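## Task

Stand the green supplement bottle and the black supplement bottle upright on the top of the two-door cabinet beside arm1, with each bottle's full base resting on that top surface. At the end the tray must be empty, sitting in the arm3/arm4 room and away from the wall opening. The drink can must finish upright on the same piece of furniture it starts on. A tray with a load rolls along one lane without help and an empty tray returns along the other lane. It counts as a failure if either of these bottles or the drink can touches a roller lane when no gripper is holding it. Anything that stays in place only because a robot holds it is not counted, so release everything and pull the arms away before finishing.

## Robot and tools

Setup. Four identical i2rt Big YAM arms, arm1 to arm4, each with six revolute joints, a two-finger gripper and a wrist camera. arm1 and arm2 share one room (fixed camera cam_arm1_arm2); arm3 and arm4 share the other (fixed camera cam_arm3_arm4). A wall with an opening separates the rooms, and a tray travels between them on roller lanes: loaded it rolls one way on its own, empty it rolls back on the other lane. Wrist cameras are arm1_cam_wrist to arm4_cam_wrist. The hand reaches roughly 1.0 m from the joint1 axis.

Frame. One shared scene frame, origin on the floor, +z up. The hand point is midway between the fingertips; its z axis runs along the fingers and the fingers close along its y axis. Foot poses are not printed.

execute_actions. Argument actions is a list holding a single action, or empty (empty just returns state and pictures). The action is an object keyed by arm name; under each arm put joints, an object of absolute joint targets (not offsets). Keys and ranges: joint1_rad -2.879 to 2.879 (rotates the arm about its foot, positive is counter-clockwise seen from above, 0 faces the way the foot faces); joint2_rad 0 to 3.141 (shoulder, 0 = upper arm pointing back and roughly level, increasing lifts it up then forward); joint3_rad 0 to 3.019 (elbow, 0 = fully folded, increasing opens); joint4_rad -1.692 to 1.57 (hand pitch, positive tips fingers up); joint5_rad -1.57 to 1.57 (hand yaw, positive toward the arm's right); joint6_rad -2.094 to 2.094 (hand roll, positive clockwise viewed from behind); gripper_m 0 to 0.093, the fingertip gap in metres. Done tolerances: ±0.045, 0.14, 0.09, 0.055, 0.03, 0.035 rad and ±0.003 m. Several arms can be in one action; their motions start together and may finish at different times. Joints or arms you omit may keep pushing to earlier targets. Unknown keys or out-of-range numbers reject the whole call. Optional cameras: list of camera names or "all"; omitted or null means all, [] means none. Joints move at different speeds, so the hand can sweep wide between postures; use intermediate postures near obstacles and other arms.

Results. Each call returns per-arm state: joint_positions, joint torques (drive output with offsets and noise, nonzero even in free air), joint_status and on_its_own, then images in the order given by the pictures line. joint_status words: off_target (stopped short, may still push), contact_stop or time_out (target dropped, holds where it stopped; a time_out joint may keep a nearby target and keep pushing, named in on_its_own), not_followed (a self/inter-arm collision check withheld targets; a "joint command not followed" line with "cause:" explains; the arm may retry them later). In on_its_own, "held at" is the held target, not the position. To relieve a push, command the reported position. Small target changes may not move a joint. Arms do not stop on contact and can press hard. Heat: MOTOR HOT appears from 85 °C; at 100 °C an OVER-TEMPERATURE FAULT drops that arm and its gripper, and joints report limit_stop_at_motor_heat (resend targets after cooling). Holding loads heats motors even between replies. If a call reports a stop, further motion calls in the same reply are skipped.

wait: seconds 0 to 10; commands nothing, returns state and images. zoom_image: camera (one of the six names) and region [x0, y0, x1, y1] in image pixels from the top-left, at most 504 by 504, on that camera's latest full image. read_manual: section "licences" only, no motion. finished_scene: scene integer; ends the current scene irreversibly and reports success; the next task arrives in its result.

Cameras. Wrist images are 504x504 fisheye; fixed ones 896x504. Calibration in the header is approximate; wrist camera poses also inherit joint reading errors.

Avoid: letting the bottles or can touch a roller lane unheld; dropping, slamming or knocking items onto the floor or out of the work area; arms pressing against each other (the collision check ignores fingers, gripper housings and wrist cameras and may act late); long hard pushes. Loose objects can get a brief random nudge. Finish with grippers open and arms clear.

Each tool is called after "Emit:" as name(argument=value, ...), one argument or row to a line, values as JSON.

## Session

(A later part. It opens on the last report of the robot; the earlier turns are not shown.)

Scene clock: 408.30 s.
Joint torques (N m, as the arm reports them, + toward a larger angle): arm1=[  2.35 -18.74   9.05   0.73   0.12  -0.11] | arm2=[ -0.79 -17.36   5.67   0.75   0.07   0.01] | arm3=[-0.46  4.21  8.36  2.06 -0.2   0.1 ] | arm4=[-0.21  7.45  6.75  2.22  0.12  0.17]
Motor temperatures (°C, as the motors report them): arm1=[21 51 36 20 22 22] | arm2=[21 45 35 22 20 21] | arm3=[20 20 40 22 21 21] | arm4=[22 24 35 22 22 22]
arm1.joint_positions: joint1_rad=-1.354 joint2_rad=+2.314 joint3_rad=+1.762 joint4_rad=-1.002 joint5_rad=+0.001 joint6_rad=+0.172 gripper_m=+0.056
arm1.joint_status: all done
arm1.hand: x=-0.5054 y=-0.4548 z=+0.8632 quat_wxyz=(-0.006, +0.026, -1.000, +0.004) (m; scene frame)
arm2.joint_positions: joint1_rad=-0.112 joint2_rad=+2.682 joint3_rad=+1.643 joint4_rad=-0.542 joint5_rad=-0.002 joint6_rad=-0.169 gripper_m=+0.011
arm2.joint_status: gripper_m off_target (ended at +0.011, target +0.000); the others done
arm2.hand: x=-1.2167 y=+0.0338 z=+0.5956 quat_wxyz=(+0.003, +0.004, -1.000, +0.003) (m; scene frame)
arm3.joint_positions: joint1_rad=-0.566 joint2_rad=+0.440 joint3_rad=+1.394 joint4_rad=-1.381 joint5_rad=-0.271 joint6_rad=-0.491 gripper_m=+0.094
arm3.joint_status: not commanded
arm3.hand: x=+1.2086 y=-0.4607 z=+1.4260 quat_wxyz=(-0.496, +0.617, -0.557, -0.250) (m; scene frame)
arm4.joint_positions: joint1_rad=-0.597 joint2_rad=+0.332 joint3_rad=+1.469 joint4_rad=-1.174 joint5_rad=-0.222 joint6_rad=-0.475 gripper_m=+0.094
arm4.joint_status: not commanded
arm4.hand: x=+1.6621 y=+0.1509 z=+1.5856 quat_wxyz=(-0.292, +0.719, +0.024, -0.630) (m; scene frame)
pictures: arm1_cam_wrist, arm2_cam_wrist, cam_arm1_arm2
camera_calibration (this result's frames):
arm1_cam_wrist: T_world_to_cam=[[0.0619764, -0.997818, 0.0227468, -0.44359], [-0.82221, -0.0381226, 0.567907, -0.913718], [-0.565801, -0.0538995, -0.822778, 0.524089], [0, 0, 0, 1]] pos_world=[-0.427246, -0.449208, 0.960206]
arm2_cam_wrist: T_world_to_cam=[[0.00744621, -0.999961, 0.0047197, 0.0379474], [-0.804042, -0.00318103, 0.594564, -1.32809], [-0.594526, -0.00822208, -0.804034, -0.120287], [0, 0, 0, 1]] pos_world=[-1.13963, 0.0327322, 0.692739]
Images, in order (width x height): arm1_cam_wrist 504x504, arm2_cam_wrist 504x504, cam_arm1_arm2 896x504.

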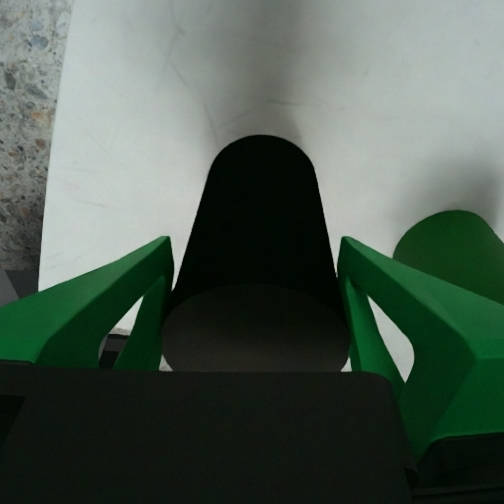

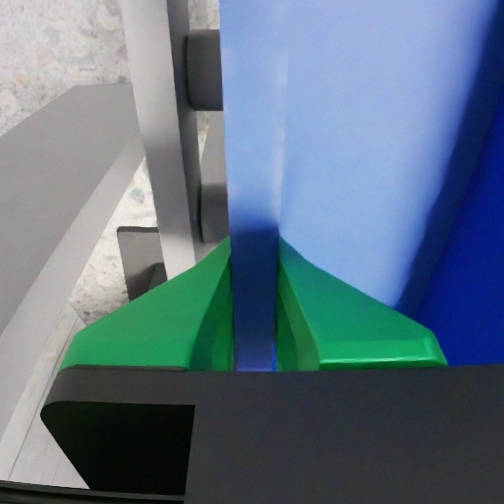

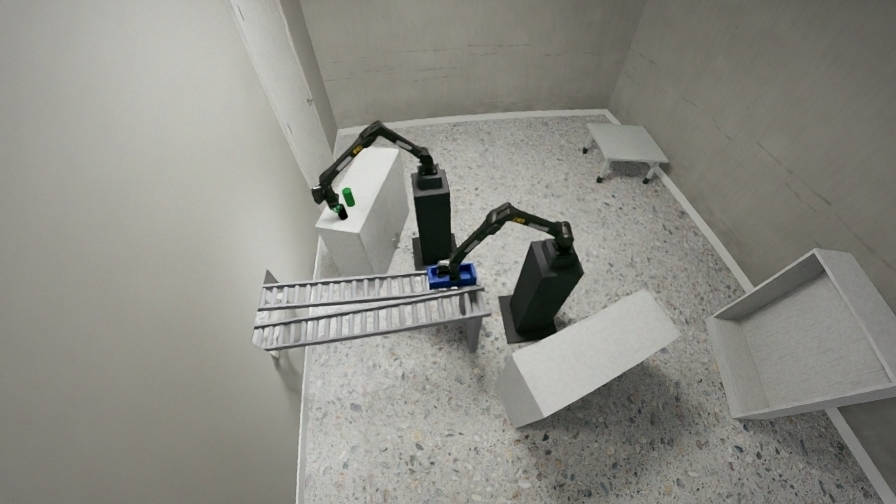

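Emit:
execute_actions(
  actions=[
    {"arm1": {"joints": {"joint2_rad": 2.32, "gripper_m": 0.085}}, "arm2": {"joints": {"joint1_rad": -0.095, "joint2_rad": 2.33, "joint3_rad": 1.93, "joint4_rad": -1.16}}},
  ],
  cameras=["arm1_cam_wrist", "arm2_cam_wrist", "cam_arm1_arm2"],
)

Scene clock: 438.87 s.
Joint torques (N m, as the arm reports them, + toward a larger angle): arm1=[  2.59 -20.83   9.04   0.82   0.11  -0.07] | arm2=[ -0.85 -19.63   8.36   0.38   0.06   0.02] | arm3=[-1.61  4.14  8.24  2.15 -0.19  0.09] | arm4=[0.1  7.53 6.77 2.26 0.13 0.17]
Motor temperatures (°C, as the motors report them): arm1=[21 50 36 20 22 22] | arm2=[21 46 34 22 20 21] | arm3=[20 20 40 22 21 21] | arm4=[22 24 35 22 22 22]
arm1.joint_positions: joint1_rad=-1.354 joint2_rad=+2.314 joint3_rad=+1.762 joint4_rad=-1.002 joint5_rad=+0.001 joint6_rad=+0.172 gripper_m=+0.085
arm1.joint_status: all done
arm1.hand: x=-0.5054 y=-0.4548 z=+0.8632 quat_wxyz=(-0.006, +0.026, -1.000, +0.004) (m; scene frame)
arm2.joint_positions: joint1_rad=-0.099 joint2_rad=+2.355 joint3_rad=+1.910 joint4_rad=-1.155 joint5_rad=-0.002 joint6_rad=-0.169 gripper_m=+0.011
arm2.joint_status: all done
arm2.hand: x=-1.1254 y=+0.0303 z=+0.8742 quat_wxyz=(+0.012, +0.011, -1.000, +0.002) (m; scene frame)
arm3.joint_positions: joint1_rad=-0.566 joint2_rad=+0.440 joint3_rad=+1.394 joint4_rad=-1.381 joint5_rad=-0.271 joint6_rad=-0.491 gripper_m=+0.094
arm3.joint_status: not commanded
arm3.hand: x=+1.2086 y=-0.4607 z=+1.4260 quat_wxyz=(-0.496, +0.617, -0.557, -0.250) (m; scene frame)
arm4.joint_positions: joint1_rad=-0.597 joint2_rad=+0.332 joint3_rad=+1.469 joint4_rad=-1.174 joint5_rad=-0.222 joint6_rad=-0.475 gripper_m=+0.094
arm4.joint_status: not commanded
arm4.hand: x=+1.6621 y=+0.1509 z=+1.5856 quat_wxyz=(-0.292, +0.719, +0.024, -0.630) (m; scene frame)
pictures: arm1_cam_wrist, arm2_cam_wrist, cam_arm1_arm2
camera_calibration (this result's frames):
arm1_cam_wrist: T_world_to_cam=[[0.0619764, -0.997818, 0.0227468, -0.44359], [-0.82221, -0.0381226, 0.567907, -0.913718], [-0.565801, -0.0538995, -0.822778, 0.524089], [0, 0, 0, 1]] pos_world=[-0.427246, -0.449208, 0.960206]
arm2_cam_wrist: T_world_to_cam=[[0.0203034, -0.999792, 0.0017284, 0.0495121], [-0.792957, -0.0150501, 0.609092, -1.42022], [-0.60894, -0.0137372, -0.793098, 0.132426], [0, 0, 0, 1]] pos_world=[-1.04653, 0.0299467, 0.969984]
Images, in order (width x height): arm1_cam_wrist 504x504, arm2_cam_wrist 504x504, cam_arm1_arm2 896x504.

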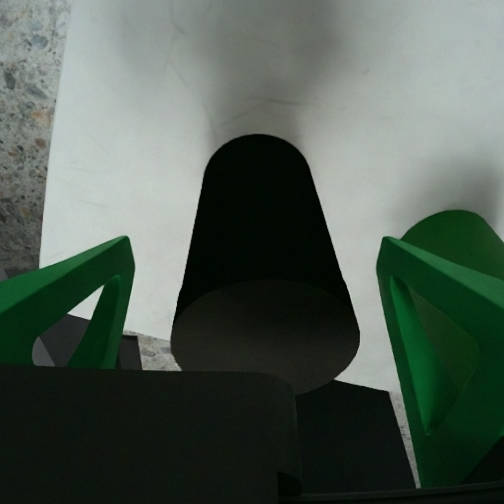

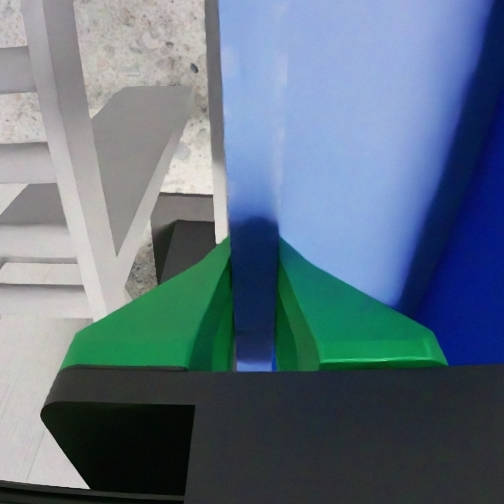

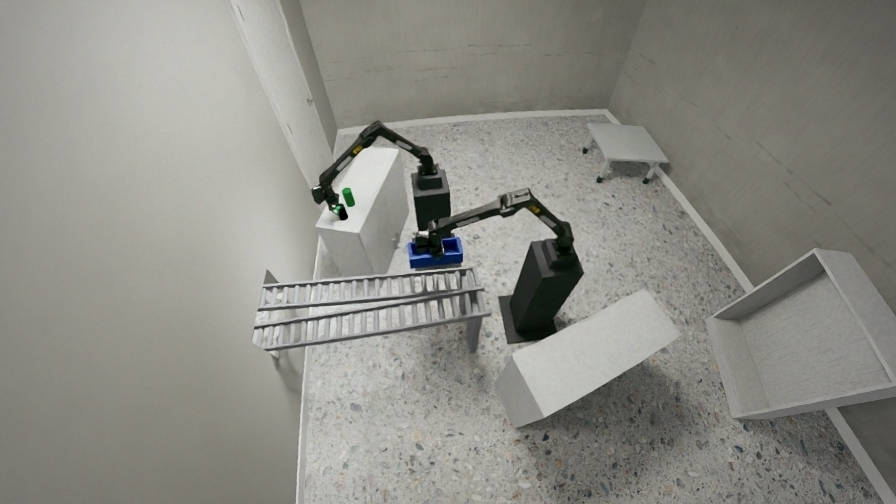

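Emit:
execute_actions(
  actions=[
    {"arm1": {"joints": {"joint2_rad": 2.1}}, "arm2": {"joints": {"joint1_rad": 0.321, "joint6_rad": 0.272}}},
  ],
  cameras=["arm1_cam_wrist", "arm2_cam_wrist", "cam_arm1_arm2"],
)

Scene clock: 453.20 s.
Joint torques (N m, as the arm reports them, + toward a larger angle): arm1=[  2.34 -18.73  11.02   1.12   0.14  -0.11] | arm2=[ -1.64 -19.91   8.39   0.37   0.11   0.19] | arm3=[-1.27  5.19  8.29  2.39 -0.18  0.13] | arm4=[-0.08  7.77  6.82  2.17  0.12  0.18]
Motor temperatures (°C, as the motors report them): arm1=[21 51 36 20 22 22] | arm2=[21 48 36 22 20 21] | arm3=[20 20 40 22 21 21] | arm4=[22 24 35 22 22 22]
arm1.joint_positions: joint1_rad=-1.354 joint2_rad=+2.080 joint3_rad=+1.756 joint4_rad=-1.002 joint5_rad=+0.001 joint6_rad=+0.172 gripper_m=+0.085
arm1.joint_status: all done
arm1.hand: x=-0.4755 y=-0.4466 z=+1.0137 quat_wxyz=(-0.117, +0.027, -0.993, -0.019) (m; scene frame)
arm2.joint_positions: joint1_rad=+0.326 joint2_rad=+2.355 joint3_rad=+1.910 joint4_rad=-1.155 joint5_rad=-0.002 joint6_rad=+0.263 gripper_m=+0.011
arm2.joint_status: all done
arm2.hand: x=-1.1439 y=+0.3143 z=+0.8713 quat_wxyz=(+0.012, +0.007, -1.000, +0.008) (m; scene frame)
arm3.joint_positions: joint1_rad=-0.566 joint2_rad=+0.440 joint3_rad=+1.394 joint4_rad=-1.381 joint5_rad=-0.271 joint6_rad=-0.491 gripper_m=+0.094
arm3.joint_status: not commanded
arm3.hand: x=+1.2086 y=-0.4607 z=+1.4260 quat_wxyz=(-0.496, +0.617, -0.557, -0.250) (m; scene frame)
arm4.joint_positions: joint1_rad=-0.597 joint2_rad=+0.332 joint3_rad=+1.469 joint4_rad=-1.174 joint5_rad=-0.222 joint6_rad=-0.475 gripper_m=+0.094
arm4.joint_status: not commanded
arm4.hand: x=+1.6621 y=+0.1509 z=+1.5856 quat_wxyz=(-0.292, +0.719, +0.024, -0.630) (m; scene frame)
pictures: arm1_cam_wrist, arm2_cam_wrist, cam_arm1_arm2
camera_calibration (this result's frames):
arm1_cam_wrist: T_world_to_cam=[[0.0630186, -0.99791, -0.0142964, -0.402697], [-0.92684, -0.0638311, 0.36999, -0.83492], [-0.370129, -0.0100658, -0.928926, 0.885521], [0, 0, 0, 1]] pos_world=[-0.420703, -0.446235, 1.12574]
arm2_cam_wrist: T_world_to_cam=[[0.0131769, -0.999807, 0.0145966, 0.314475], [-0.793058, -0.00155891, 0.609144, -1.43319], [-0.609004, -0.0196026, -0.792925, 0.124309], [0, 0, 0, 1]] pos_world=[-1.06504, 0.314617, 0.966994]
Images, in order (width x height): arm1_cam_wrist 504x504, arm2_cam_wrist 504x504, cam_arm1_arm2 896x504.

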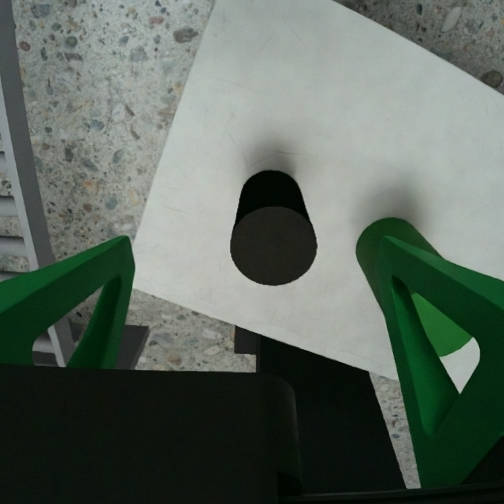

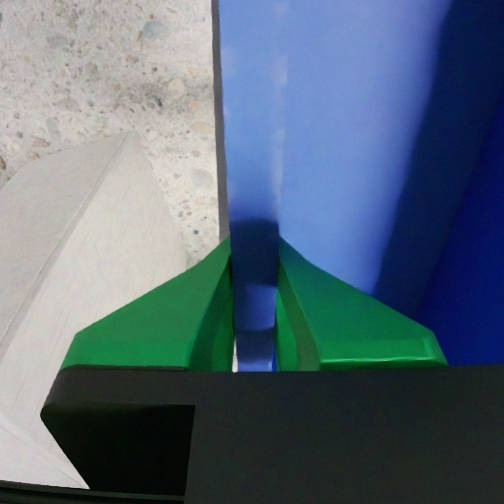

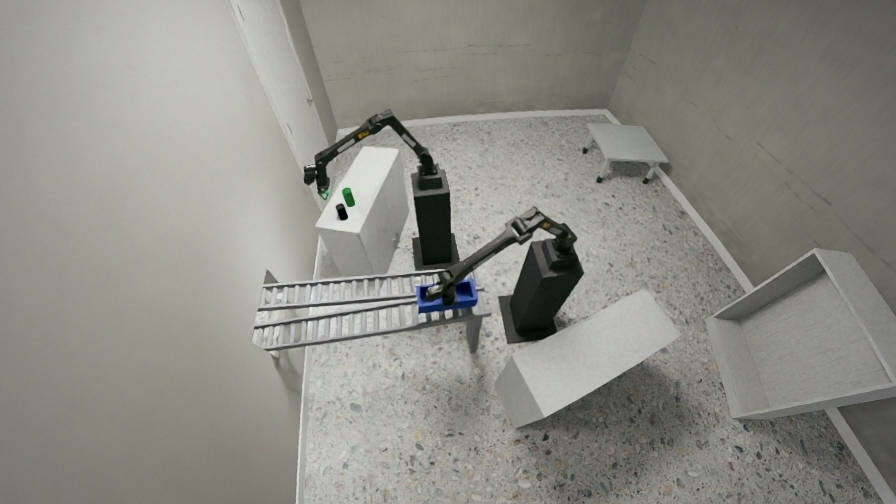

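Emit:
execute_actions(
  actions=[
    {"arm2": {"joints": {"joint1_rad": 0.31, "joint2_rad": 2.525, "joint3_rad": 1.962, "joint4_rad": -1.075}}},
  ],
  cameras=["arm2_cam_wrist", "cam_arm1_arm2"],
)

Scene clock: 468.23 s.
Joint torques (N m, as the arm reports them, + toward a larger angle): arm1=[  2.53 -18.41  11.04   1.17   0.12  -0.08] | arm2=[ -1.58 -19.8    7.99   0.66   0.16   0.17] | arm3=[-2.08  4.2   8.08  2.23 -0.22  0.1 ] | arm4=[-0.2   7.35  6.72  2.15  0.12  0.2 ]
Motor temperatures (°C, as the motors report them): arm1=[21 50 38 20 22 22] | arm2=[21 48 36 22 20 21] | arm3=[20 20 41 22 21 21] | arm4=[22 24 35 22 22 22]
arm1.joint_positions: joint1_rad=-1.354 joint2_rad=+2.080 joint3_rad=+1.756 joint4_rad=-1.002 joint5_rad=+0.001 joint6_rad=+0.172 gripper_m=+0.085
arm1.joint_status: not commanded
arm1.hand: x=-0.4755 y=-0.4466 z=+1.0137 quat_wxyz=(-0.117, +0.027, -0.993, -0.019) (m; scene frame)
arm2.joint_positions: joint1_rad=+0.314 joint2_rad=+2.540 joint3_rad=+1.938 joint4_rad=-1.080 joint5_rad=-0.003 joint6_rad=+0.265 gripper_m=+0.011
arm2.joint_status: all done
arm2.hand: x=-1.1555 y=+0.3018 z=+0.7591 quat_wxyz=(+0.051, +0.000, -0.999, +0.018) (m; scene frame)
arm3.joint_positions: joint1_rad=-0.566 joint2_rad=+0.440 joint3_rad=+1.394 joint4_rad=-1.381 joint5_rad=-0.271 joint6_rad=-0.491 gripper_m=+0.094
arm3.joint_status: not commanded
arm3.hand: x=+1.2086 y=-0.4607 z=+1.4260 quat_wxyz=(-0.496, +0.617, -0.557, -0.250) (m; scene frame)
arm4.joint_positions: joint1_rad=-0.597 joint2_rad=+0.332 joint3_rad=+1.469 joint4_rad=-1.174 joint5_rad=-0.222 joint6_rad=-0.475 gripper_m=+0.094
arm4.joint_status: not commanded
arm4.hand: x=+1.6621 y=+0.1509 z=+1.5856 quat_wxyz=(-0.292, +0.719, +0.024, -0.630) (m; scene frame)
pictures: arm2_cam_wrist, cam_arm1_arm2
camera_calibration (this result's frames):
arm2_cam_wrist: T_world_to_cam=[[0.000787172, -0.999391, 0.0348961, 0.273876], [-0.742514, 0.0227903, 0.669443, -1.36881], [-0.66983, -0.0264378, -0.742043, -0.0787948], [0, 0, 0, 1]] pos_world=[-1.06936, 0.302822, 0.848314]
Images, in order (width x height): arm2_cam_wrist 504x504, cam_arm1_arm2 896x504.

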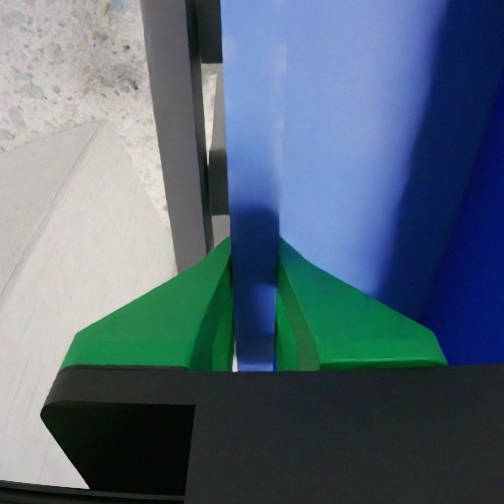

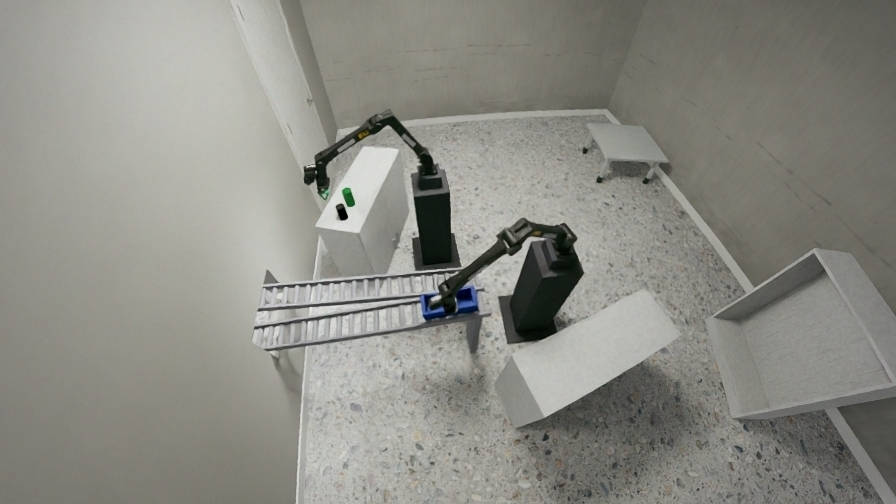

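Emit:
execute_actions(
  actions=[
    {"arm2": {"joints": {"gripper_m": 0.04, "joint2_rad": 2.33}}},
  ],
  cameras=["arm2_cam_wrist", "cam_arm1_arm2", "cam_arm3_arm4"],
)

Scene clock: 473.43 s.
Joint torques (N m, as the arm reports them, + toward a larger angle): arm1=[  1.67 -18.52  11.02   1.28   0.11  -0.06] | arm2=[ -1.51 -16.97   8.52   1.13   0.09   0.16] | arm3=[-1.42  4.18  8.19  2.19 -0.21  0.09] | arm4=[-0.41  7.9   6.79  2.07  0.09  0.19]
Motor temperatures (°C, as the motors report them): arm1=[21 50 38 20 22 22] | arm2=[21 49 36 22 20 21] | arm3=[20 20 41 22 21 21] | arm4=[22 24 35 22 22 22]
arm1.joint_positions: joint1_rad=-1.354 joint2_rad=+2.080 joint3_rad=+1.756 joint4_rad=-1.002 joint5_rad=+0.001 joint6_rad=+0.172 gripper_m=+0.085
arm1.joint_status: not commanded
arm1.hand: x=-0.4755 y=-0.4466 z=+1.0137 quat_wxyz=(-0.117, +0.027, -0.993, -0.019) (m; scene frame)
arm2.joint_positions: joint1_rad=+0.314 joint2_rad=+2.315 joint3_rad=+1.948 joint4_rad=-1.080 joint5_rad=-0.002 joint6_rad=+0.265 gripper_m=+0.040
arm2.joint_status: all done
arm2.hand: x=-1.1033 y=+0.3176 z=+0.9131 quat_wxyz=(-0.062, +0.001, -0.998, -0.012) (m; scene frame)
arm3.joint_positions: joint1_rad=-0.566 joint2_rad=+0.440 joint3_rad=+1.394 joint4_rad=-1.381 joint5_rad=-0.271 joint6_rad=-0.491 gripper_m=+0.094
arm3.joint_status: not commanded
arm3.hand: x=+1.2086 y=-0.4607 z=+1.4260 quat_wxyz=(-0.496, +0.617, -0.557, -0.250) (m; scene frame)
arm4.joint_positions: joint1_rad=-0.597 joint2_rad=+0.332 joint3_rad=+1.469 joint4_rad=-1.174 joint5_rad=-0.222 joint6_rad=-0.475 gripper_m=+0.094
arm4.joint_status: not commanded
arm4.hand: x=+1.6621 y=+0.1509 z=+1.5856 quat_wxyz=(-0.292, +0.719, +0.024, -0.630) (m; scene frame)
pictures: arm2_cam_wrist, cam_arm1_arm2, cam_arm3_arm4
camera_calibration (this result's frames):
arm2_cam_wrist: T_world_to_cam=[[0.00198202, -0.999671, -0.0255778, 0.340896], [-0.874032, -0.0141592, 0.485663, -1.39902], [-0.485865, 0.0213932, -0.873772, 0.378928], [0, 0, 0, 1]] pos_world=[-1.03935, 0.312868, 1.01927]
Images, in order (width x height): arm2_cam_wrist 504x504, cam_arm1_arm2 896x504, cam_arm3_arm4 896x504.

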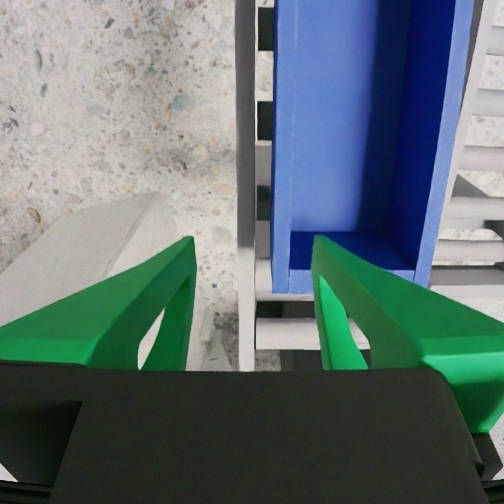

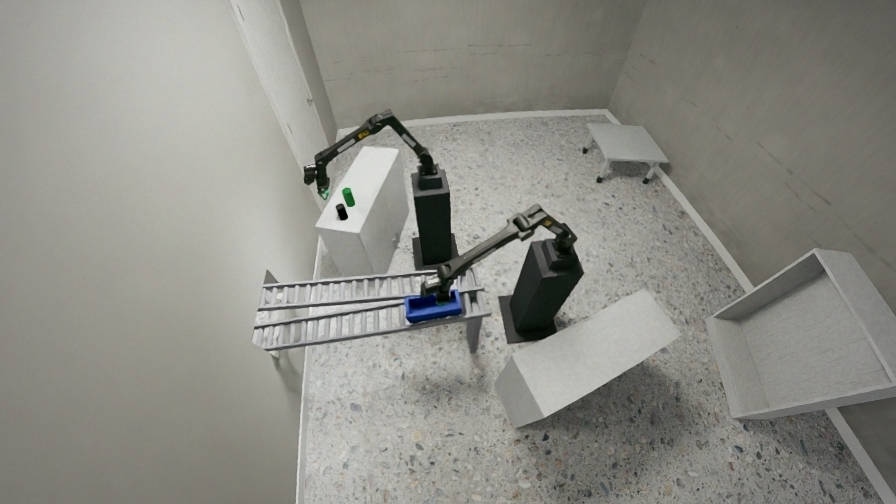

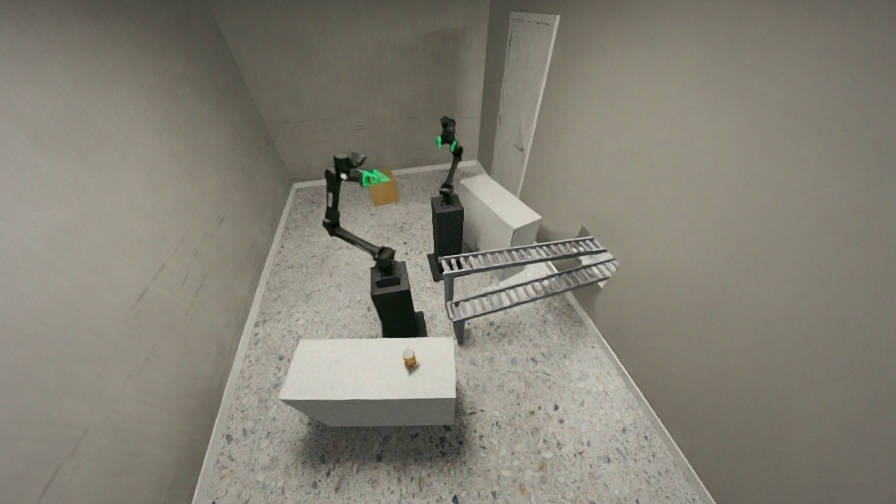

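The tray is rolling. I'll wait for it to arrive.

Emit:
wait(
  seconds=9,
)

Scene clock: 484.57 s.
Joint torques (N m, as the arm reports them, + toward a larger angle): arm1=[  2.57 -18.13  10.98   1.2    0.11  -0.08] | arm2=[ -1.56 -16.98   8.45   1.13   0.09   0.17] | arm3=[-1.78  4.63  8.09  2.22 -0.17  0.08] | arm4=[-0.47  7.34  6.78  2.15  0.11  0.14]
Motor temperatures (°C, as the motors report them): arm1=[21 50 39 20 22 22] | arm2=[21 48 37 22 20 21] | arm3=[20 20 41 22 21 21] | arm4=[22 24 35 22 22 22]
arm1.joint_positions: joint1_rad=-1.354 joint2_rad=+2.080 joint3_rad=+1.756 joint4_rad=-1.002 joint5_rad=+0.001 joint6_rad=+0.172 gripper_m=+0.085
arm1.joint_status: not commanded
arm1.hand: x=-0.4755 y=-0.4466 z=+1.0137 quat_wxyz=(-0.117, +0.027, -0.993, -0.019) (m; scene frame)
arm2.joint_positions: joint1_rad=+0.314 joint2_rad=+2.315 joint3_rad=+1.948 joint4_rad=-1.080 joint5_rad=-0.002 joint6_rad=+0.265 gripper_m=+0.040
arm2.joint_status: all done
arm2.hand: x=-1.1033 y=+0.3176 z=+0.9131 quat_wxyz=(-0.062, +0.001, -0.998, -0.012) (m; scene frame)
arm3.joint_positions: joint1_rad=-0.566 joint2_rad=+0.440 joint3_rad=+1.394 joint4_rad=-1.381 joint5_rad=-0.271 joint6_rad=-0.491 gripper_m=+0.094
arm3.joint_status: not commanded
arm3.hand: x=+1.2086 y=-0.4607 z=+1.4260 quat_wxyz=(-0.496, +0.617, -0.557, -0.250) (m; scene frame)
arm4.joint_positions: joint1_rad=-0.597 joint2_rad=+0.332 joint3_rad=+1.469 joint4_rad=-1.174 joint5_rad=-0.222 joint6_rad=-0.475 gripper_m=+0.094
arm4.joint_status: not commanded
arm4.hand: x=+1.6621 y=+0.1509 z=+1.5856 quat_wxyz=(-0.292, +0.719, +0.024, -0.630) (m; scene frame)
wait: 9.00 s; at rest from the start
pictures: arm1_cam_wrist, arm2_cam_wrist, arm3_cam_wrist, arm4_cam_wrist, cam_arm1_arm2, cam_arm3_arm4
camera_calibration (this result's frames):
arm1_cam_wrist: T_world_to_cam=[[0.0630186, -0.99791, -0.0142964, -0.402697], [-0.92684, -0.0638311, 0.36999, -0.83492], [-0.370129, -0.0100658, -0.928926, 0.885521], [0, 0, 0, 1]] pos_world=[-0.420703, -0.446235, 1.12574]
arm2_cam_wrist: T_world_to_cam=[[0.00198202, -0.999671, -0.0255778, 0.340896], [-0.874032, -0.0141592, 0.485663, -1.39902], [-0.485865, 0.0213932, -0.873772, 0.378928], [0, 0, 0, 1]] pos_world=[-1.03935, 0.312868, 1.01927]
arm3_cam_wrist: T_world_to_cam=[[0.939246, -0.108671, 0.325587, -1.65133], [0.0599762, -0.882006, -0.467406, 0.189216], [0.337963, 0.458537, -0.821903, 1.09963], [0, 0, 0, 1]] pos_world=[1.16803, -0.516781, 1.52988]
arm4_cam_wrist: T_world_to_cam=[[0.343544, 0.821973, 0.454244, -1.41677], [0.698774, 0.0994269, -0.708399, -0.0503062], [-0.627449, 0.560781, -0.540216, 1.94108], [0, 0, 0, 1]] pos_world=[1.73981, 0.0810287, 1.65653]
Images, in order (width x height): arm1_cam_wrist 504x504, arm2_cam_wrist 504x504, arm3_cam_wrist 504x504, arm4_cam_wrist 504x504, cam_arm1_arm2 896x504, cam_arm3_arm4 896x504.

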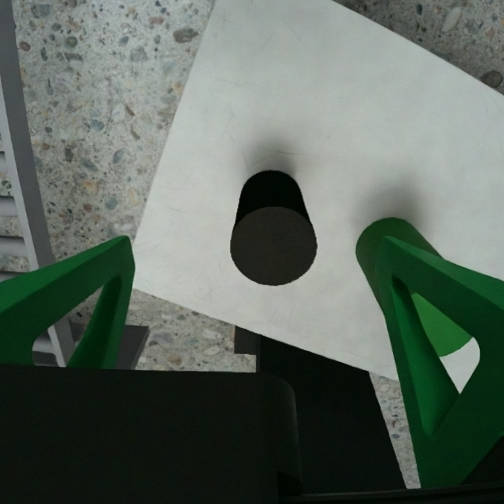

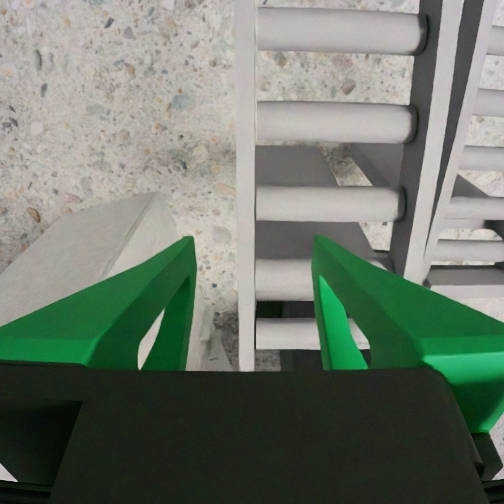

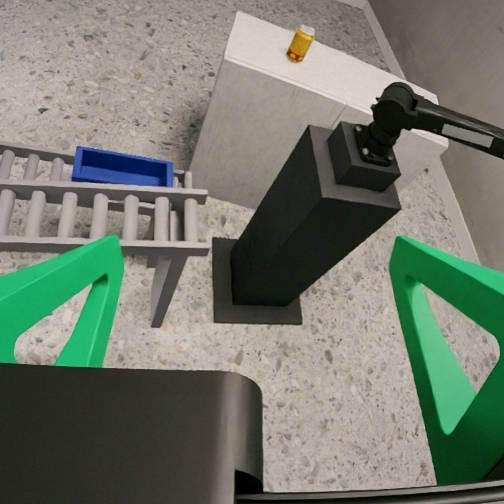

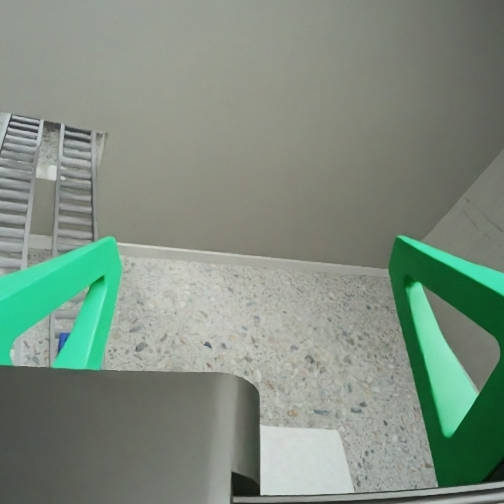

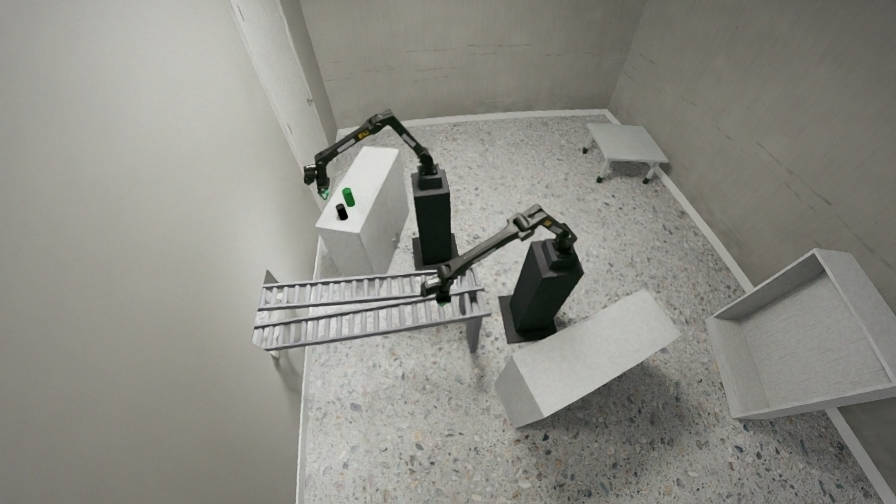

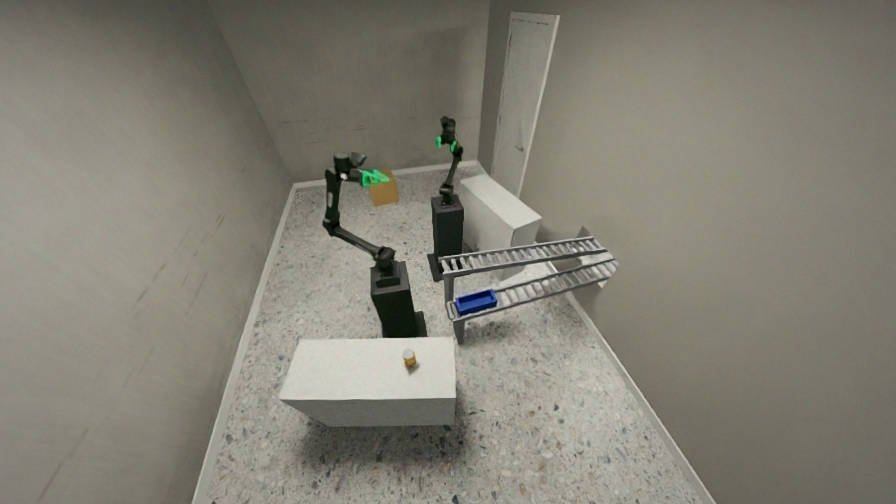

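Emit:
wait(
  seconds=3,
)

Scene clock: 490.20 s.
Joint torques (N m, as the arm reports them, + toward a larger angle): arm1=[  2.24 -18.5   11.07   1.14   0.09  -0.07] | arm2=[ -1.57 -17.     8.45   1.13   0.09   0.16] | arm3=[-1.39  4.78  8.36  2.02 -0.16  0.12] | arm4=[-0.16  7.47  6.77  2.16  0.12  0.16]
Motor temperatures (°C, as the motors report them): arm1=[21 50 39 20 22 22] | arm2=[21 47 37 22 20 21] | arm3=[20 20 41 22 21 21] | arm4=[22 24 35 22 22 22]
arm1.joint_positions: joint1_rad=-1.354 joint2_rad=+2.080 joint3_rad=+1.756 joint4_rad=-1.002 joint5_rad=+0.001 joint6_rad=+0.172 gripper_m=+0.085
arm1.joint_status: not commanded
arm1.hand: x=-0.4755 y=-0.4466 z=+1.0137 quat_wxyz=(-0.117, +0.027, -0.993, -0.019) (m; scene frame)
arm2.joint_positions: joint1_rad=+0.314 joint2_rad=+2.315 joint3_rad=+1.948 joint4_rad=-1.080 joint5_rad=-0.002 joint6_rad=+0.265 gripper_m=+0.040
arm2.joint_status: all done
arm2.hand: x=-1.1033 y=+0.3176 z=+0.9131 quat_wxyz=(-0.062, +0.001, -0.998, -0.012) (m; scene frame)
arm3.joint_positions: joint1_rad=-0.566 joint2_rad=+0.440 joint3_rad=+1.394 joint4_rad=-1.381 joint5_rad=-0.271 joint6_rad=-0.491 gripper_m=+0.094
arm3.joint_status: not commanded
arm3.hand: x=+1.2086 y=-0.4607 z=+1.4260 quat_wxyz=(-0.496, +0.617, -0.557, -0.250) (m; scene frame)
arm4.joint_positions: joint1_rad=-0.597 joint2_rad=+0.332 joint3_rad=+1.469 joint4_rad=-1.174 joint5_rad=-0.222 joint6_rad=-0.475 gripper_m=+0.094
arm4.joint_status: not commanded
arm4.hand: x=+1.6621 y=+0.1509 z=+1.5856 quat_wxyz=(-0.292, +0.719, +0.024, -0.630) (m; scene frame)
wait: 3.00 s; at rest from the start
pictures: arm1_cam_wrist, arm2_cam_wrist, arm3_cam_wrist, arm4_cam_wrist, cam_arm1_arm2, cam_arm3_arm4
camera_calibration (this result's frames):
arm1_cam_wrist: T_world_to_cam=[[0.0630186, -0.99791, -0.0142964, -0.402697], [-0.92684, -0.0638311, 0.36999, -0.83492], [-0.370129, -0.0100658, -0.928926, 0.885521], [0, 0, 0, 1]] pos_world=[-0.420703, -0.446235, 1.12574]
arm2_cam_wrist: T_world_to_cam=[[0.00198202, -0.999671, -0.0255778, 0.340896], [-0.874032, -0.0141592, 0.485663, -1.39902], [-0.485865, 0.0213932, -0.873772, 0.378928], [0, 0, 0, 1]] pos_world=[-1.03935, 0.312868, 1.01927]
arm3_cam_wrist: T_world_to_cam=[[0.939246, -0.108671, 0.325587, -1.65133], [0.0599762, -0.882006, -0.467406, 0.189216], [0.337963, 0.458537, -0.821903, 1.09963], [0, 0, 0, 1]] pos_world=[1.16803, -0.516781, 1.52988]
arm4_cam_wrist: T_world_to_cam=[[0.343544, 0.821973, 0.454244, -1.41677], [0.698774, 0.0994269, -0.708399, -0.0503062], [-0.627449, 0.560781, -0.540216, 1.94108], [0, 0, 0, 1]] pos_world=[1.73981, 0.0810287, 1.65653]
Images, in order (width x height): arm1_cam_wrist 504x504, arm2_cam_wrist 504x504, arm3_cam_wrist 504x504, arm4_cam_wrist 504x504, cam_arm1_arm2 896x504, cam_arm3_arm4 896x504.

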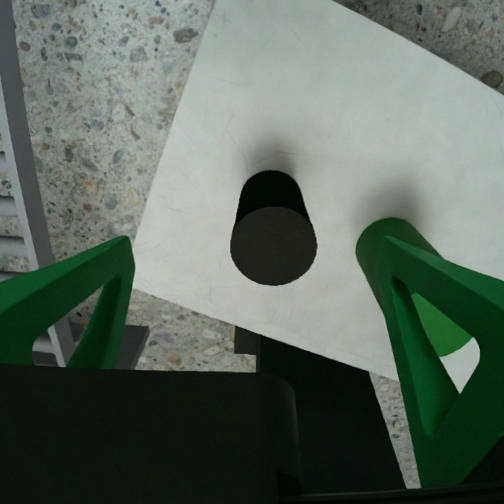

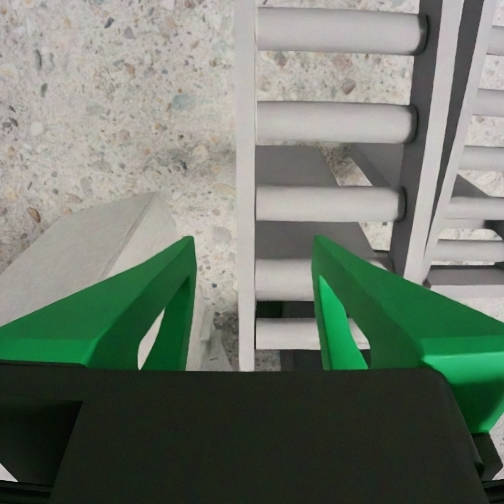

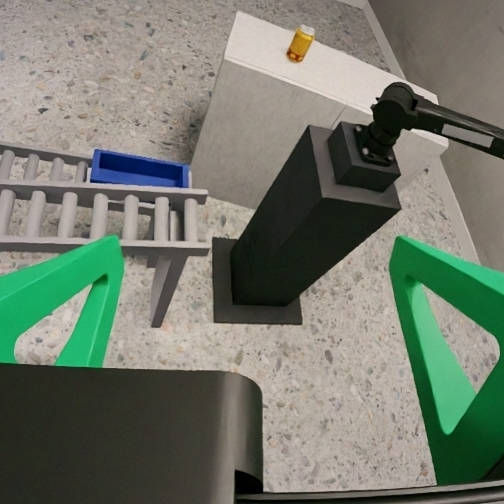

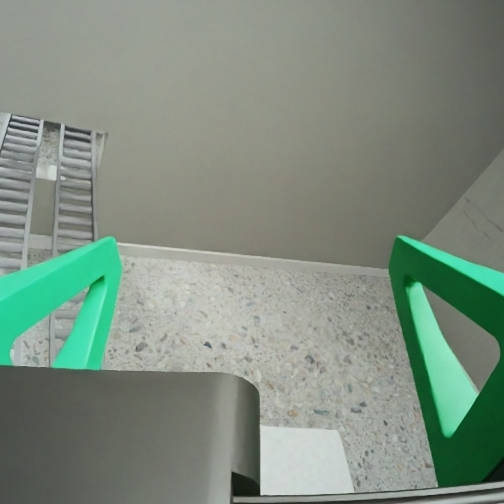

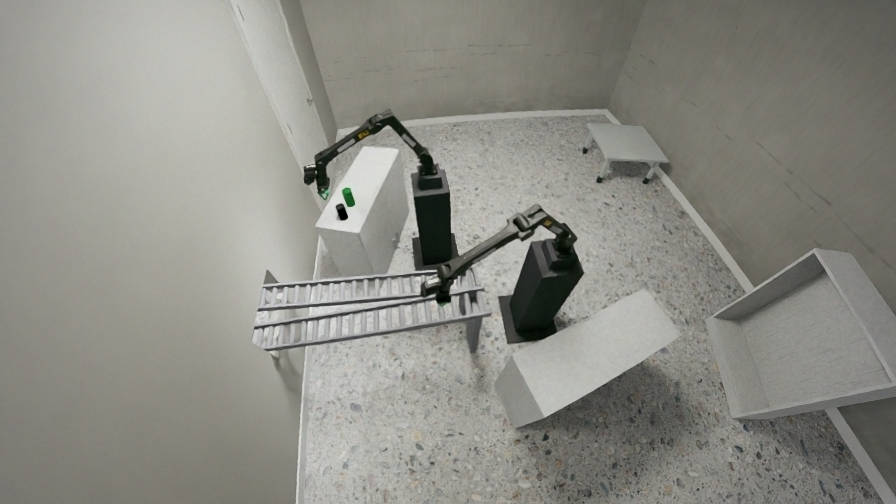

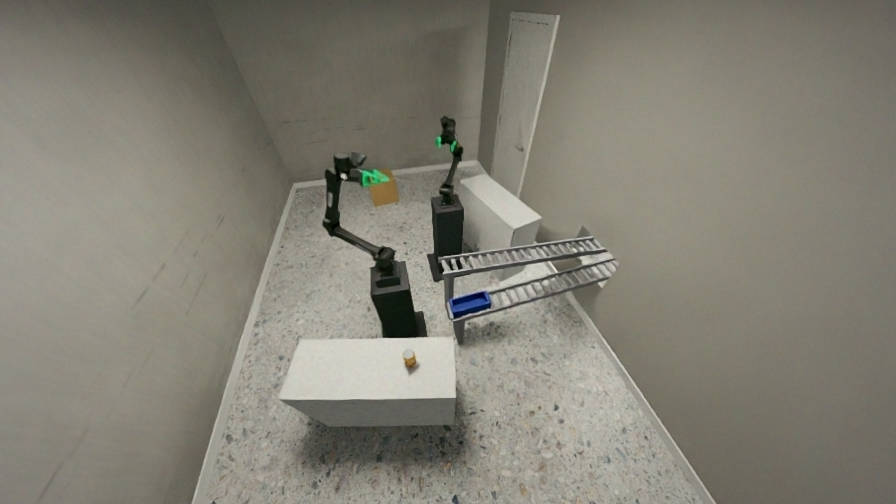

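The tray is resting at the end stop in the arm3/arm4 room. Both bottles are standing on the cabinet, the can hasn't been touched, and all hands are clear.

Emit:
finished_scene(
  scene=2,
)

The scene is finished: the task was done.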